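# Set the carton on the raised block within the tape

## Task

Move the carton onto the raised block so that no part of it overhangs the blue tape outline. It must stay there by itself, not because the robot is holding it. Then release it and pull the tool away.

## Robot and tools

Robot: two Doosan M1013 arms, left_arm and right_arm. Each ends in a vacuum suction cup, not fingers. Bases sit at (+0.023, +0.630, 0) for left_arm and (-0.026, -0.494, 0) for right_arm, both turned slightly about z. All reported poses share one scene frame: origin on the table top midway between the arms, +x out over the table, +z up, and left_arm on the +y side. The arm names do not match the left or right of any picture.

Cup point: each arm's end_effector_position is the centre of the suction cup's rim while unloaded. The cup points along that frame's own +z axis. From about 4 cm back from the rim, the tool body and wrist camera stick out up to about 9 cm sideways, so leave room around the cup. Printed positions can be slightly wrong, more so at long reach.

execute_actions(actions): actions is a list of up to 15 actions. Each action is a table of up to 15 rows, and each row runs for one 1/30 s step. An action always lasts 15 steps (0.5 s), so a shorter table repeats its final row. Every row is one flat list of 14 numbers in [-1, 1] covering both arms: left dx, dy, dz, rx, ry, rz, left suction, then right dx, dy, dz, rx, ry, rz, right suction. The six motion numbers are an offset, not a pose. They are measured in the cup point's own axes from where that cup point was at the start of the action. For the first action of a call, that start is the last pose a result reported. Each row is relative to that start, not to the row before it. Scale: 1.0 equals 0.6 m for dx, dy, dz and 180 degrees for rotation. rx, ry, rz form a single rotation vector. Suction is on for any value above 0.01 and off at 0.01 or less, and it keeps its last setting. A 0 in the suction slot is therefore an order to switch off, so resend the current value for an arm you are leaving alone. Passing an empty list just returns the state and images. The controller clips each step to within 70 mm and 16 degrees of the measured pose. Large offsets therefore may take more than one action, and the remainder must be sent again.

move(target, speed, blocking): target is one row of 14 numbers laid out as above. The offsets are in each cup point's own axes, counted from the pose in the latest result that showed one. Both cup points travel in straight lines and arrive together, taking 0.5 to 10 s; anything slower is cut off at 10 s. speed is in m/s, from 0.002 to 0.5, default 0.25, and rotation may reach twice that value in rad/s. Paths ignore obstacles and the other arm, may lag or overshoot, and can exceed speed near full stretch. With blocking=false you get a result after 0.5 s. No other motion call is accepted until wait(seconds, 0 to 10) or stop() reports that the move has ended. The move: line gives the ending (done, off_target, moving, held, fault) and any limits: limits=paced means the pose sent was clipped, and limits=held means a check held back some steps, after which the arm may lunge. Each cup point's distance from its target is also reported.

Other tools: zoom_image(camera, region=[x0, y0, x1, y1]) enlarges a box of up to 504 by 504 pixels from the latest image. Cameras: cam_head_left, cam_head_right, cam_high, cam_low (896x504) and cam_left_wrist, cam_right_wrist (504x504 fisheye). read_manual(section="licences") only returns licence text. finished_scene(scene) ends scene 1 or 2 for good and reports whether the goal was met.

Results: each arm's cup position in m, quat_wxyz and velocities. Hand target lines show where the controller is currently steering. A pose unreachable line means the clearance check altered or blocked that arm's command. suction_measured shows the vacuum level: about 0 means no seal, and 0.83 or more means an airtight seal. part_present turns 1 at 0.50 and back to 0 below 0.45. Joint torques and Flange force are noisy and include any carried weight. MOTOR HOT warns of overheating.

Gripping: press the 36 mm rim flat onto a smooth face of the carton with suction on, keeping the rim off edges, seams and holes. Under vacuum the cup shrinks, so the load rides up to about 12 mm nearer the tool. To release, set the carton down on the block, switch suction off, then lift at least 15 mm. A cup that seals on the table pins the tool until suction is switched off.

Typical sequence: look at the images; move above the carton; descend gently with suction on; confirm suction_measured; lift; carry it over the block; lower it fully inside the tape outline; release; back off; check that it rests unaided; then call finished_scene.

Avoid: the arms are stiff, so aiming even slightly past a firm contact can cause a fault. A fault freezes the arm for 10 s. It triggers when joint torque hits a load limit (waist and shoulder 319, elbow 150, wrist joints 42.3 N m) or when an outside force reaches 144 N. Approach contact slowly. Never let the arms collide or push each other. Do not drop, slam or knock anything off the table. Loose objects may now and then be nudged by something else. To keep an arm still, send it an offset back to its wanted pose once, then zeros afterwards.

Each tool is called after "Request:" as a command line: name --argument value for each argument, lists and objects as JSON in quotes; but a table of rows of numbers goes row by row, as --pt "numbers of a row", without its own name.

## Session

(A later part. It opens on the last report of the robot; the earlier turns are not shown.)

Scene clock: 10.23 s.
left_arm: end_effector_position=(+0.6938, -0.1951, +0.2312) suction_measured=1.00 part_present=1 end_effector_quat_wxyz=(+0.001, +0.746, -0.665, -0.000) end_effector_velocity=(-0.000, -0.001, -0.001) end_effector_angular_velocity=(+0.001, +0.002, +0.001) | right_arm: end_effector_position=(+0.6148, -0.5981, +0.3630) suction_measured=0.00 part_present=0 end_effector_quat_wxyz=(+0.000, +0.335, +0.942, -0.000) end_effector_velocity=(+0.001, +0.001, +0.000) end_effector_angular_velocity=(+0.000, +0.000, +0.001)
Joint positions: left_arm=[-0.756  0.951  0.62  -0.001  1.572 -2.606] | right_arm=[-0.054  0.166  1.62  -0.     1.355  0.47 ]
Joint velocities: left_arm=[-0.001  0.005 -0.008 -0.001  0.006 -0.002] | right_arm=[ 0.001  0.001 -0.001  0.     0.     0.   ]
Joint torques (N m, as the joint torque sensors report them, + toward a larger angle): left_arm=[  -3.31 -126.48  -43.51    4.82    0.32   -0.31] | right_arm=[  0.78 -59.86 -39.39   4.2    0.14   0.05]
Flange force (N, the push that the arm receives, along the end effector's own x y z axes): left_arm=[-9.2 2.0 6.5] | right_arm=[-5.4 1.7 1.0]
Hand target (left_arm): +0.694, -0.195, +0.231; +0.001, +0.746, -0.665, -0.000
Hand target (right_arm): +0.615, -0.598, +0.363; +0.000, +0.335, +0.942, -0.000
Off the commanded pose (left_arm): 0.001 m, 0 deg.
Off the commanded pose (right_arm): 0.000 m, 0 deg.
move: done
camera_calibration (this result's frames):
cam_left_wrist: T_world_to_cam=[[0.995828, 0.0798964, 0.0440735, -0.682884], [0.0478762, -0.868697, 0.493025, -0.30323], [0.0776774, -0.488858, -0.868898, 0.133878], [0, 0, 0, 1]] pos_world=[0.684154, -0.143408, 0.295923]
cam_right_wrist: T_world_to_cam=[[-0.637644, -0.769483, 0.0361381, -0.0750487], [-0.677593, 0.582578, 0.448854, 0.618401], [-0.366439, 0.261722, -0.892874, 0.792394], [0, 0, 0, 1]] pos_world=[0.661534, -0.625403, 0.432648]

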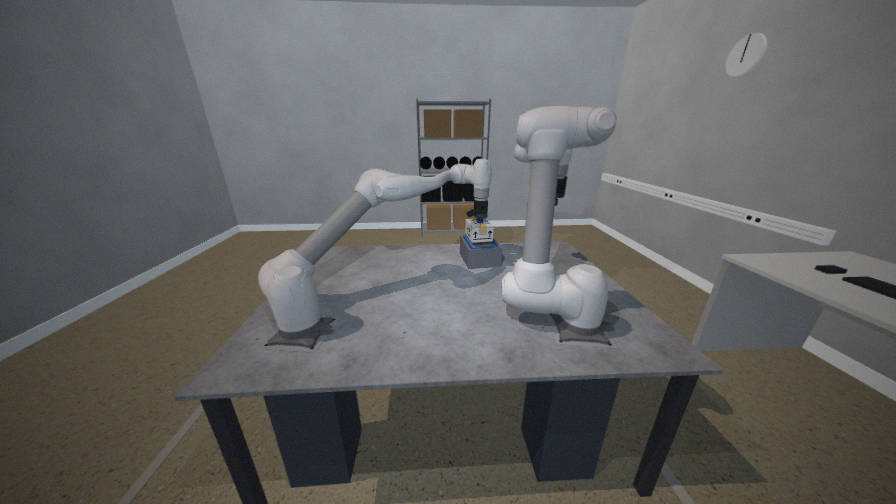

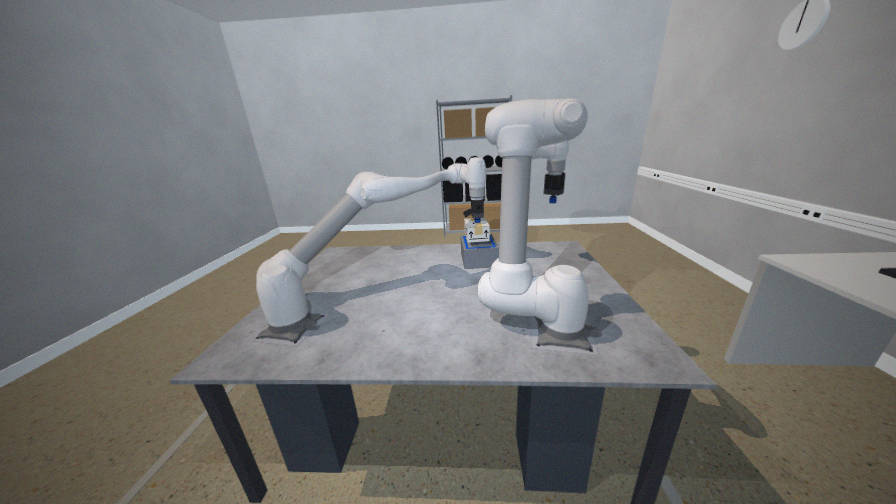

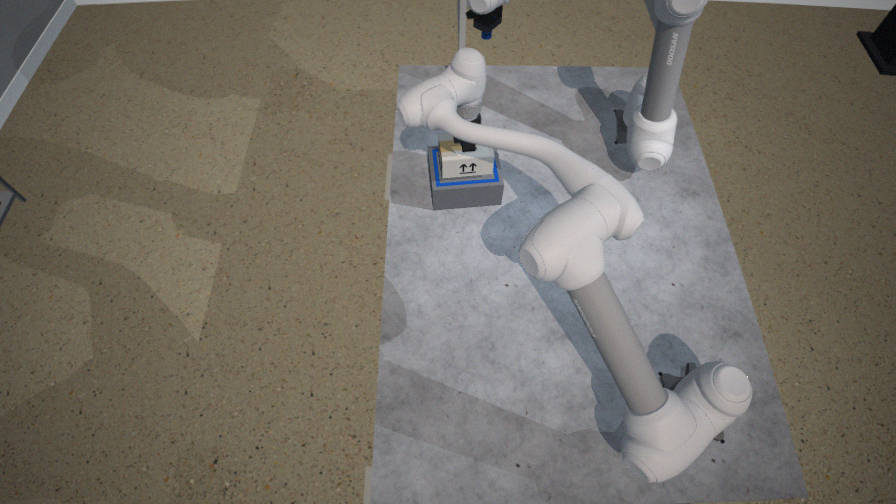

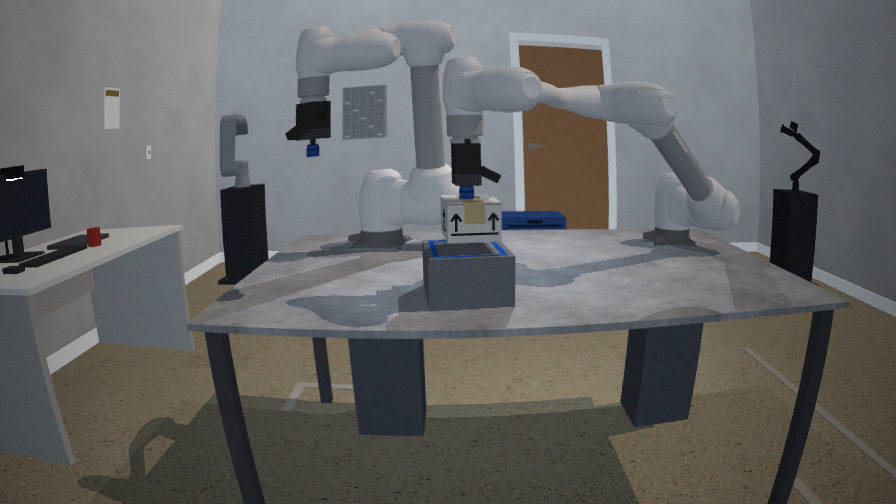

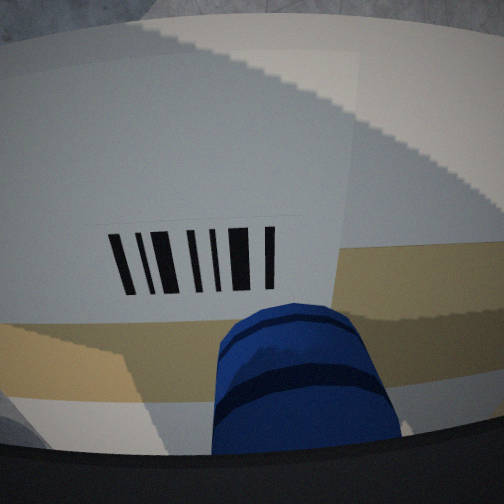

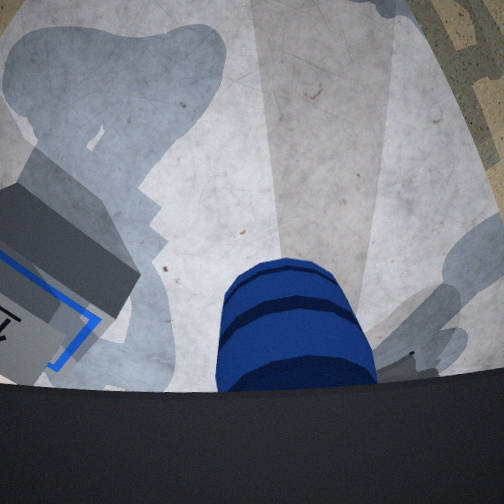

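Request:
move --target '[0.016,-0.002,0.048,0,0,0,1,0,0,0,0,0,0,0]' --speed 0.04

Request:
zoom_image --camera "cam_low" --region '[390,160,550,320]'

Request:
zoom_image --camera "cam_high" --region '[405,100,525,220]'

Scene clock: 12.07 s.
left_arm: end_effector_position=(+0.6961, -0.2045, +0.2025) suction_measured=1.00 part_present=1 end_effector_quat_wxyz=(+0.001, +0.746, -0.665, -0.000) end_effector_velocity=(-0.001, -0.001, -0.001) end_effector_angular_velocity=(-0.000, +0.000, -0.002) | right_arm: end_effector_position=(+0.6148, -0.5981, +0.3630) suction_measured=0.00 part_present=0 end_effector_quat_wxyz=(+0.000, +0.335, +0.942, -0.000) end_effector_velocity=(-0.001, +0.001, -0.002) end_effector_angular_velocity=(+0.001, +0.004, +0.003)
Joint positions: left_arm=[-0.759  0.976  0.623 -0.001  1.543 -2.609] | right_arm=[-0.054  0.166  1.62  -0.     1.355  0.47 ]
Joint velocities: left_arm=[-0.002  0.001 -0.    -0.    -0.001  0.   ] | right_arm=[ 0.001  0.001  0.003  0.     0.    -0.002]
Joint torques (N m, as the joint torque sensors report them, + toward a larger angle): left_arm=[  -1.44 -126.45  -41.79    4.76    0.15   -0.36] | right_arm=[  1.12 -59.96 -39.94   4.04   0.11   0.14]
Flange force (N, the push that the arm receives, along the end effector's own x y z axes): left_arm=[-3.9 0.5 2.8] | right_arm=[-5.3 0.9 2.7]
Hand target (left_arm): +0.696, -0.205, +0.202; +0.001, +0.746, -0.665, -0.000
Hand target (right_arm): +0.615, -0.598, +0.363; +0.000, +0.335, +0.942, -0.000
Off the commanded pose (left_arm): 0.000 m, 0 deg.
Off the commanded pose (right_arm): 0.000 m, 0 deg.
move: done
camera_calibration (this result's frames):
cam_left_wrist: T_world_to_cam=[[0.995826, 0.0799328, 0.0440513, -0.68311], [0.0479242, -0.868729, 0.492964, -0.297324], [0.0776727, -0.488796, -0.868934, 0.104145], [0, 0, 0, 1]] pos_world=[0.686419, -0.152786, 0.267157]
cam_right_wrist: T_world_to_cam=[[-0.637644, -0.769483, 0.0361384, -0.075049], [-0.677594, 0.582578, 0.448854, 0.618401], [-0.366439, 0.261722, -0.892874, 0.792394], [0, 0, 0, 1]] pos_world=[0.661534, -0.625403, 0.432648]

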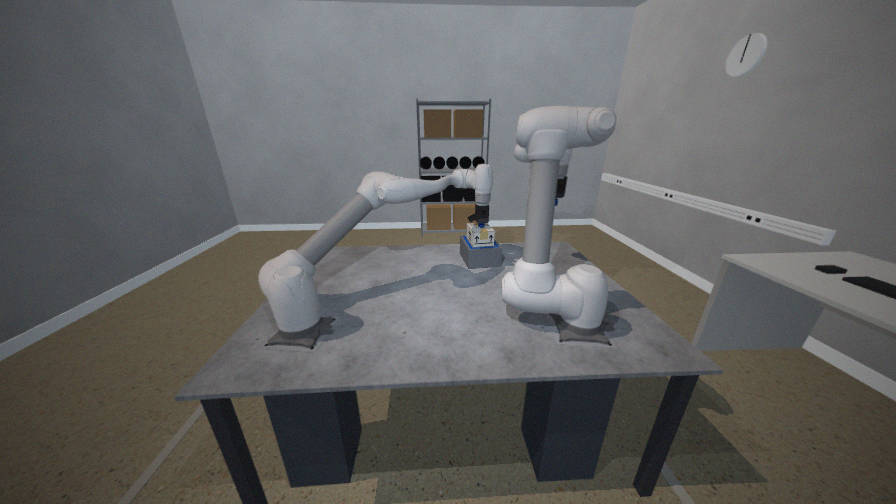

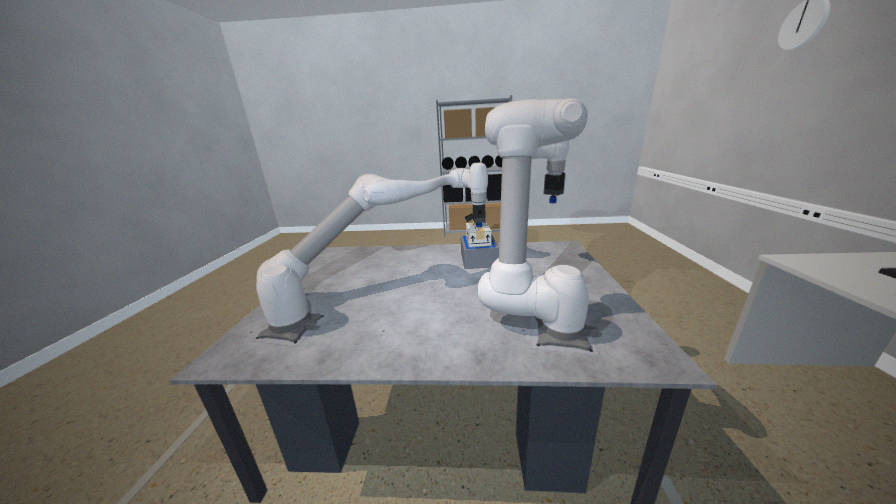

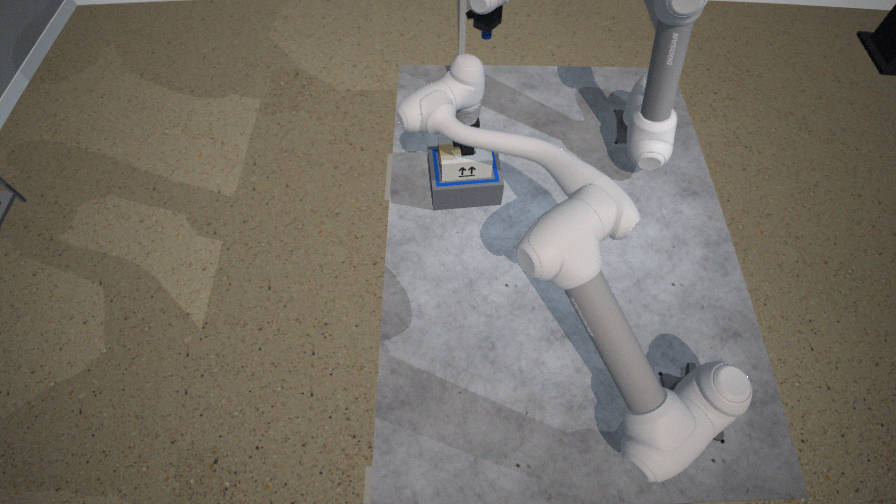

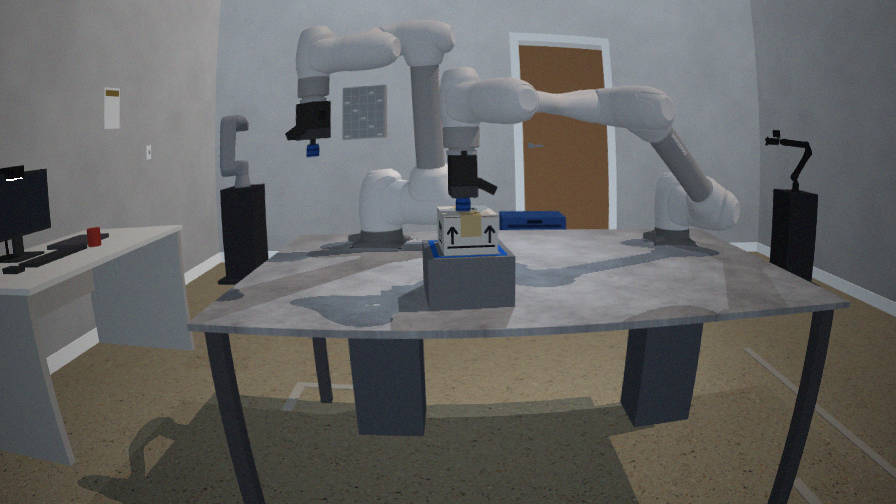

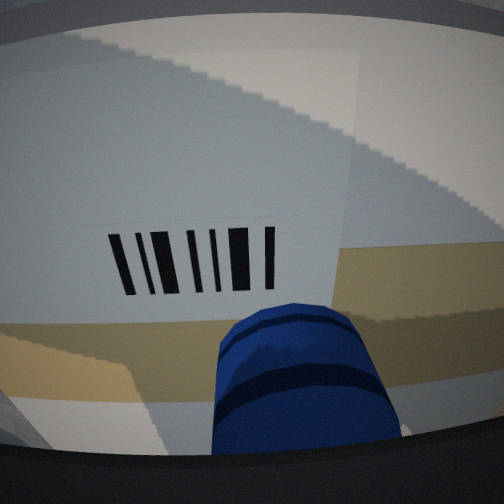

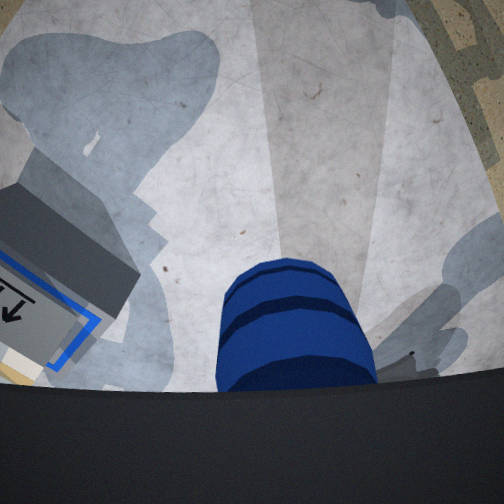

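Region (390, 160, 550, 320) of cam_low's 896x504 image, scaled by 3.150, with more detail than that image has.

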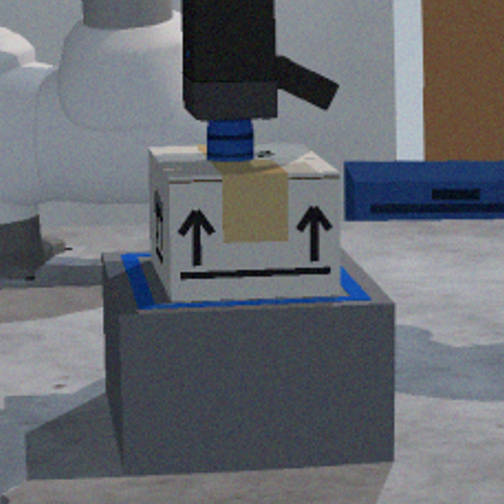

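Region (405, 100, 525, 220) of cam_high's 896x504 image, scaled by 4.200, with more detail than that image has.

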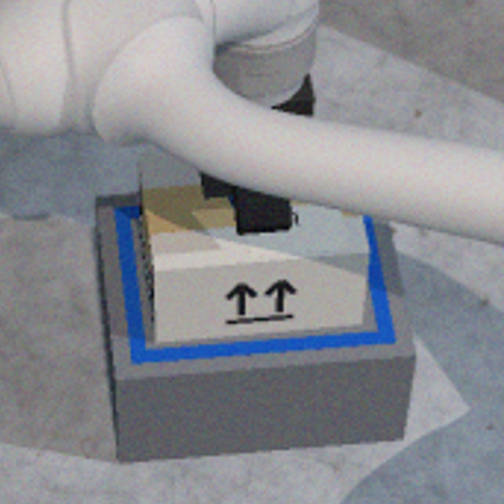

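Request:
execute_actions --actions '[[[0,0,0.001,0,0,0,1,0,0,0,0,0,0,0],[0,0,0.002,0,0,0,1,0,0,0,0,0,0,0],[0,0,0.003,0,0,0,1,0,0,0,0,0,0,0],[0,0,0.003,0,0,0,1,0,0,0,0,0,0,0],[0,0,0.003,0,0,0,1,0,0,0,0,0,0,0],[0,0,0.003,0,0,0,1,0,0,0,0,0,0,0],[0,0,0.003,0,0,0,0,0,0,0,0,0,0,0]]]'

Request:
move --target '[-0.05,0.03,-0.2,0,0,0,0,0,0,0,0,0,0,0]' --speed 0.2

Scene clock: 13.47 s.
left_arm: end_effector_position=(+0.6961, -0.2045, +0.2011) suction_measured=0.00 part_present=0 end_effector_quat_wxyz=(+0.001, +0.746, -0.665, -0.000) end_effector_velocity=(+0.001, +0.001, -0.001) end_effector_angular_velocity=(+0.002, +0.000, +0.001) | right_arm: end_effector_position=(+0.6148, -0.5981, +0.3630) suction_measured=0.00 part_present=0 end_effector_quat_wxyz=(+0.000, +0.335, +0.942, -0.000) end_effector_velocity=(-0.000, +0.001, -0.002) end_effector_angular_velocity=(+0.000, +0.002, +0.002)
Joint positions: left_arm=[-0.759  0.976  0.626 -0.001  1.54  -2.609] | right_arm=[-0.054  0.166  1.62  -0.     1.355  0.47 ]
Joint velocities: left_arm=[ 0.001  0.     0.001  0.001  0.    -0.   ] | right_arm=[ 0.001  0.001  0.001 -0.    -0.    -0.001]
Joint torques (N m, as the joint torque sensors report them, + toward a larger angle): left_arm=[ -0.88 -62.85  -9.03   4.88   1.    -0.34] | right_arm=[  1.06 -60.11 -39.41   4.08   0.1    0.02]
Flange force (N, the push that the arm receives, along the end effector's own x y z axes): left_arm=[-7.3 2.9 -54.4] | right_arm=[-6.3 1.8 1.7]
Hand target (left_arm): +0.696, -0.204, +0.201; +0.001, +0.746, -0.665, -0.000
Hand target (right_arm): +0.615, -0.598, +0.363; +0.000, +0.335, +0.942, -0.000
Off the commanded pose (left_arm): 0.000 m, 0 deg.
Off the commanded pose (right_arm): 0.000 m, 0 deg.
camera_calibration (this result's frames):
cam_left_wrist: T_world_to_cam=[[0.995814, 0.0799511, 0.0443063, -0.683098], [0.0477843, -0.868542, 0.493307, -0.296598], [0.0779223, -0.489125, -0.868726, 0.102634], [0, 0, 0, 1]] pos_world=[0.686414, -0.152793, 0.26574]
cam_right_wrist: T_world_to_cam=[[-0.637644, -0.769483, 0.0361381, -0.0750487], [-0.677593, 0.582578, 0.448854, 0.618401], [-0.366439, 0.261722, -0.892874, 0.792394], [0, 0, 0, 1]] pos_world=[0.661534, -0.625403, 0.432648]

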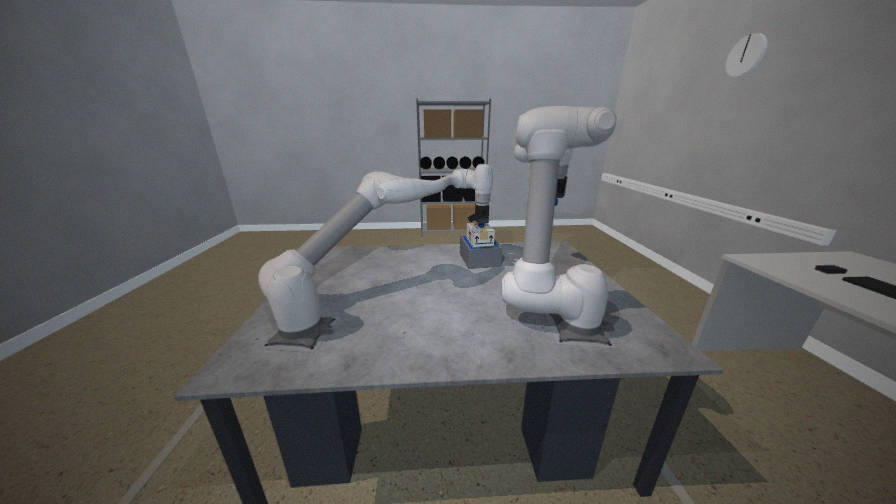

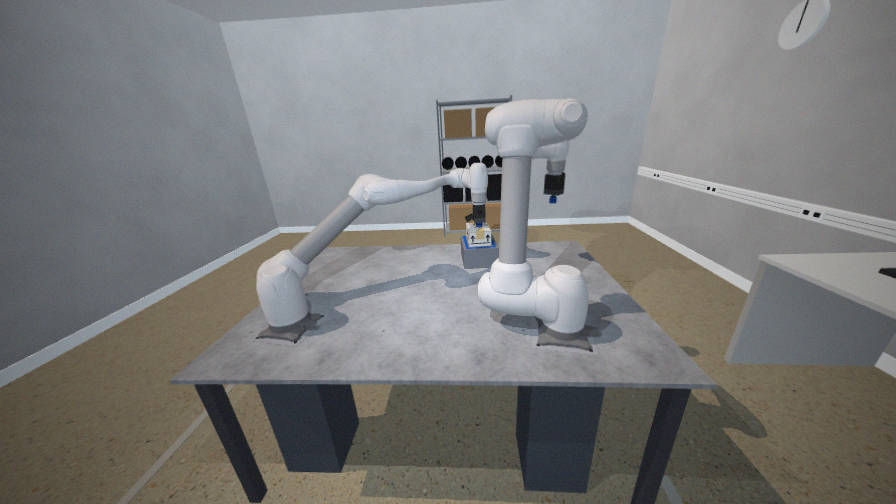

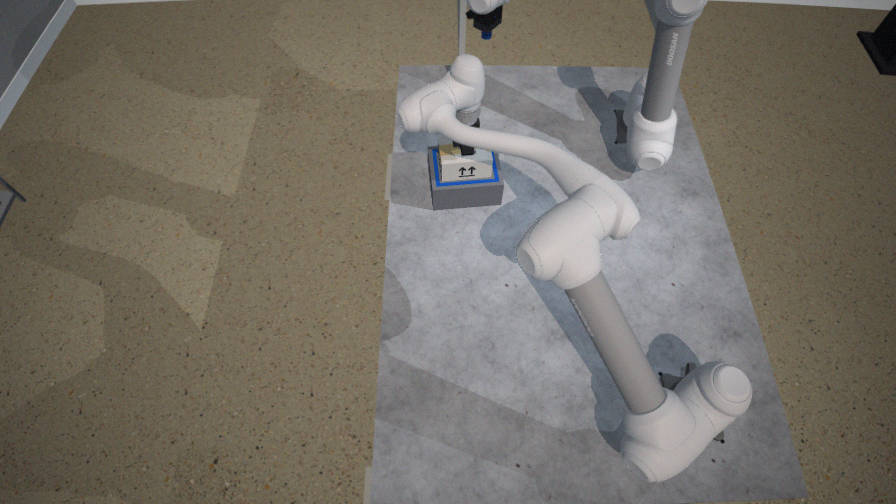

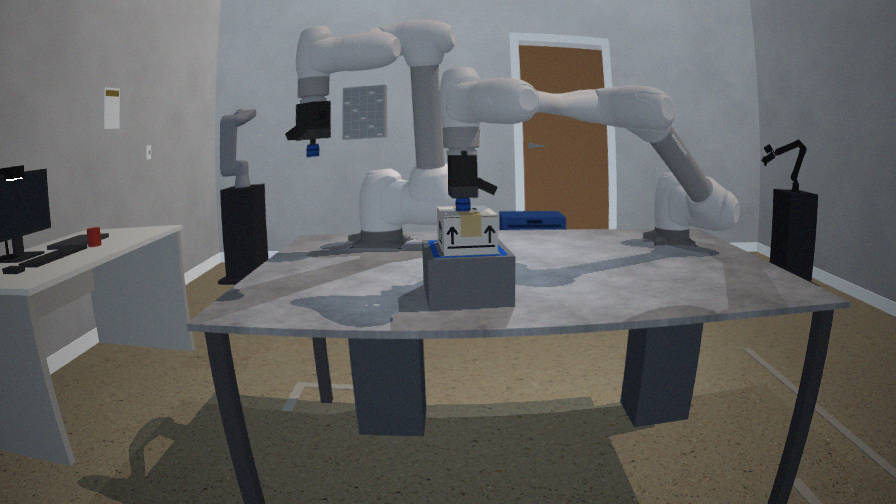

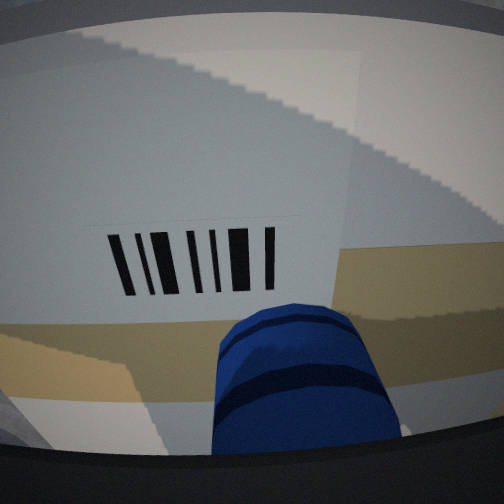

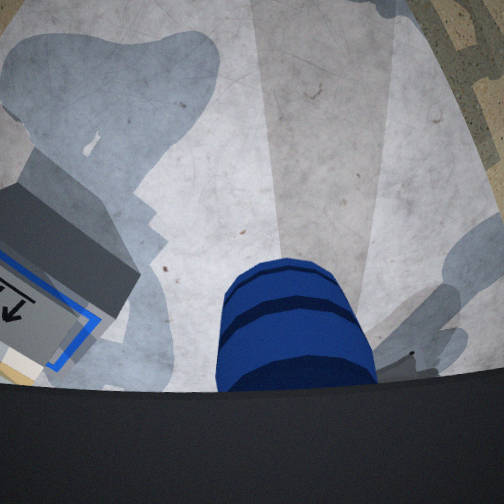

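Scene clock: 14.53 s.
left_arm: end_effector_position=(+0.6748, -0.1767, +0.3209) suction_measured=0.00 part_present=0 end_effector_quat_wxyz=(+0.001, +0.746, -0.665, -0.000) end_effector_velocity=(+0.000, +0.001, +0.001) end_effector_angular_velocity=(+0.002, -0.001, +0.003) | right_arm: end_effector_position=(+0.6148, -0.5981, +0.3630) suction_measured=0.00 part_present=0 end_effector_quat_wxyz=(+0.000, +0.335, +0.942, -0.000) end_effector_velocity=(+0.000, +0.001, +0.001) end_effector_angular_velocity=(-0.000, -0.001, +0.002)
Joint positions: left_arm=[-0.759  0.889  0.575 -0.001  1.677 -2.609] | right_arm=[-0.054  0.166  1.62  -0.     1.355  0.47 ]
Joint velocities: left_arm=[-0.    -0.    -0.     0.002  0.001 -0.003] | right_arm=[ 0.001 -0.    -0.001  0.    -0.    -0.001]
Joint torques (N m, as the joint torque sensors report them, + toward a larger angle): left_arm=[  -0.87 -108.48  -36.4     4.53    0.11    0.11] | right_arm=[  1.53 -59.69 -39.31   4.03   0.08   0.06]
Flange force (N, the push that the arm receives, along the end effector's own x y z axes): left_arm=no reading | right_arm=[-5.5 0.6 0.8]
Hand target (left_arm): +0.675, -0.177, +0.321; +0.001, +0.746, -0.665, -0.000
Hand target (right_arm): +0.615, -0.598, +0.363; +0.000, +0.335, +0.942, -0.000
Off the commanded pose (left_arm): 0.000 m, 0 deg.
Off the commanded pose (right_arm): 0.000 m, 0 deg.
move: done
camera_calibration (this result's frames):
cam_left_wrist: T_world_to_cam=[[0.995832, 0.0797513, 0.0442608, -0.669432], [0.0476357, -0.868571, 0.493271, -0.33041], [0.0777826, -0.489106, -0.868749, 0.222126], [0, 0, 0, 1]] pos_world=[0.665103, -0.124953, 0.385583]
cam_right_wrist: T_world_to_cam=[[-0.637644, -0.769483, 0.0361381, -0.0750488], [-0.677594, 0.582578, 0.448854, 0.618401], [-0.366439, 0.261722, -0.892874, 0.792394], [0, 0, 0, 1]] pos_world=[0.661534, -0.625403, 0.432648]

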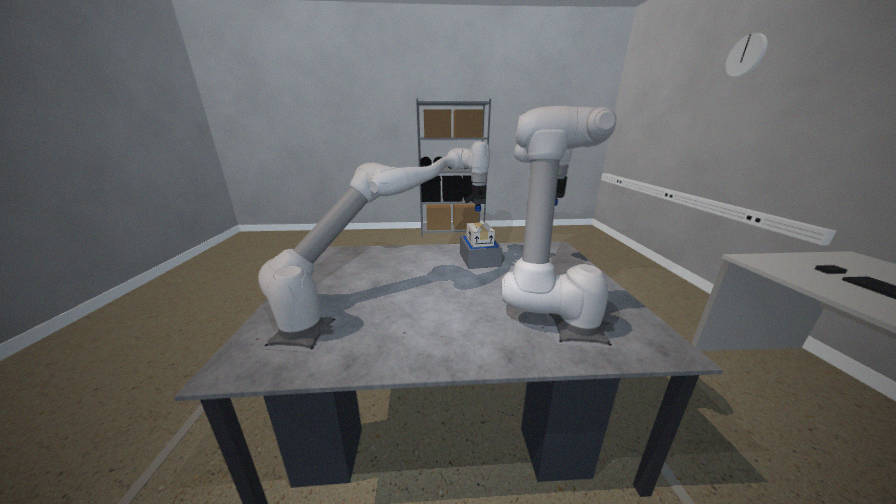

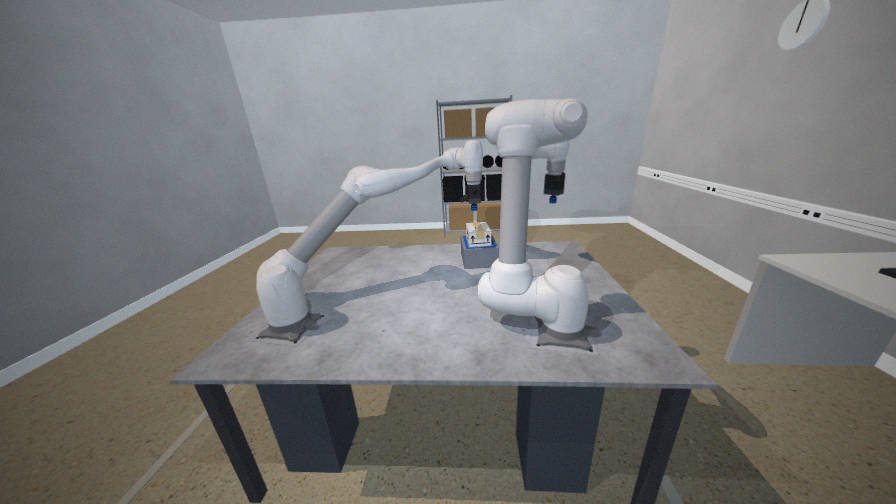

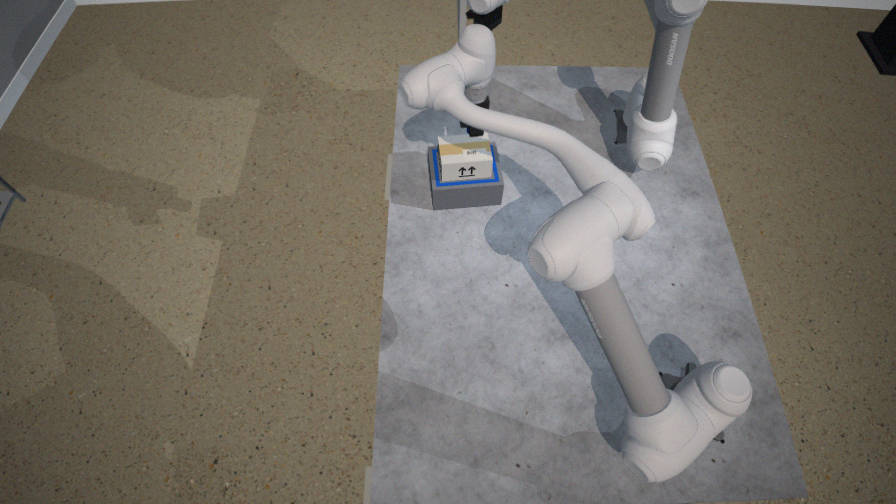

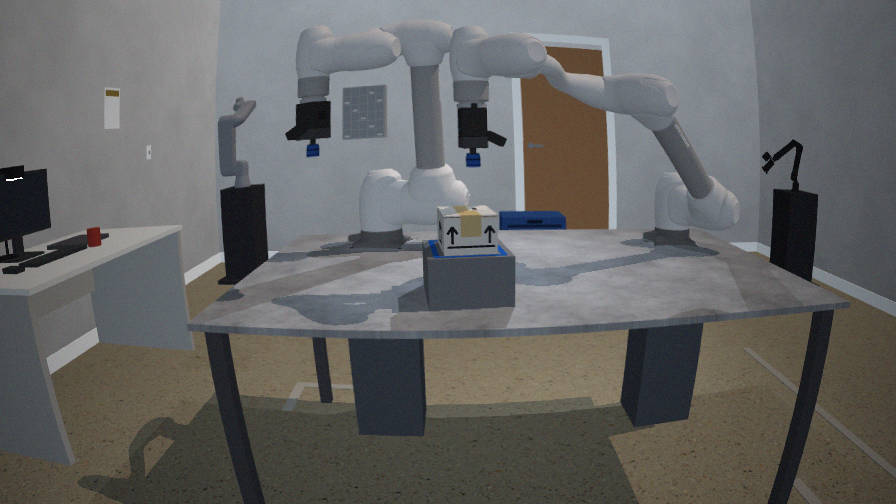

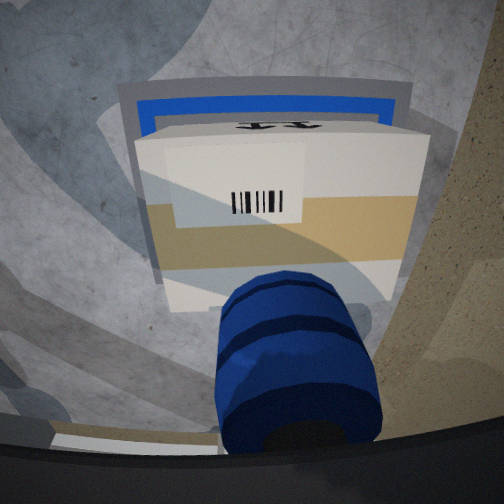

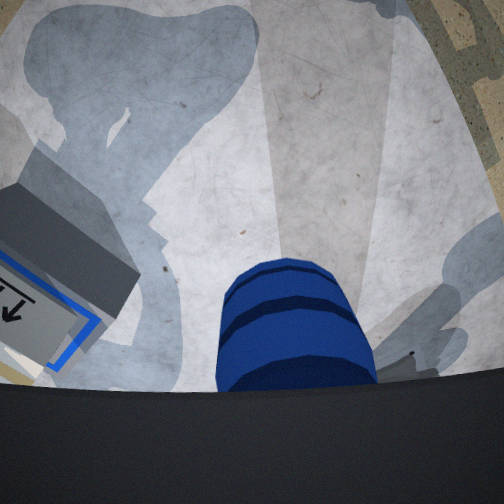

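Request:
finished_scene --scene 2

The scene is finished: the task was done.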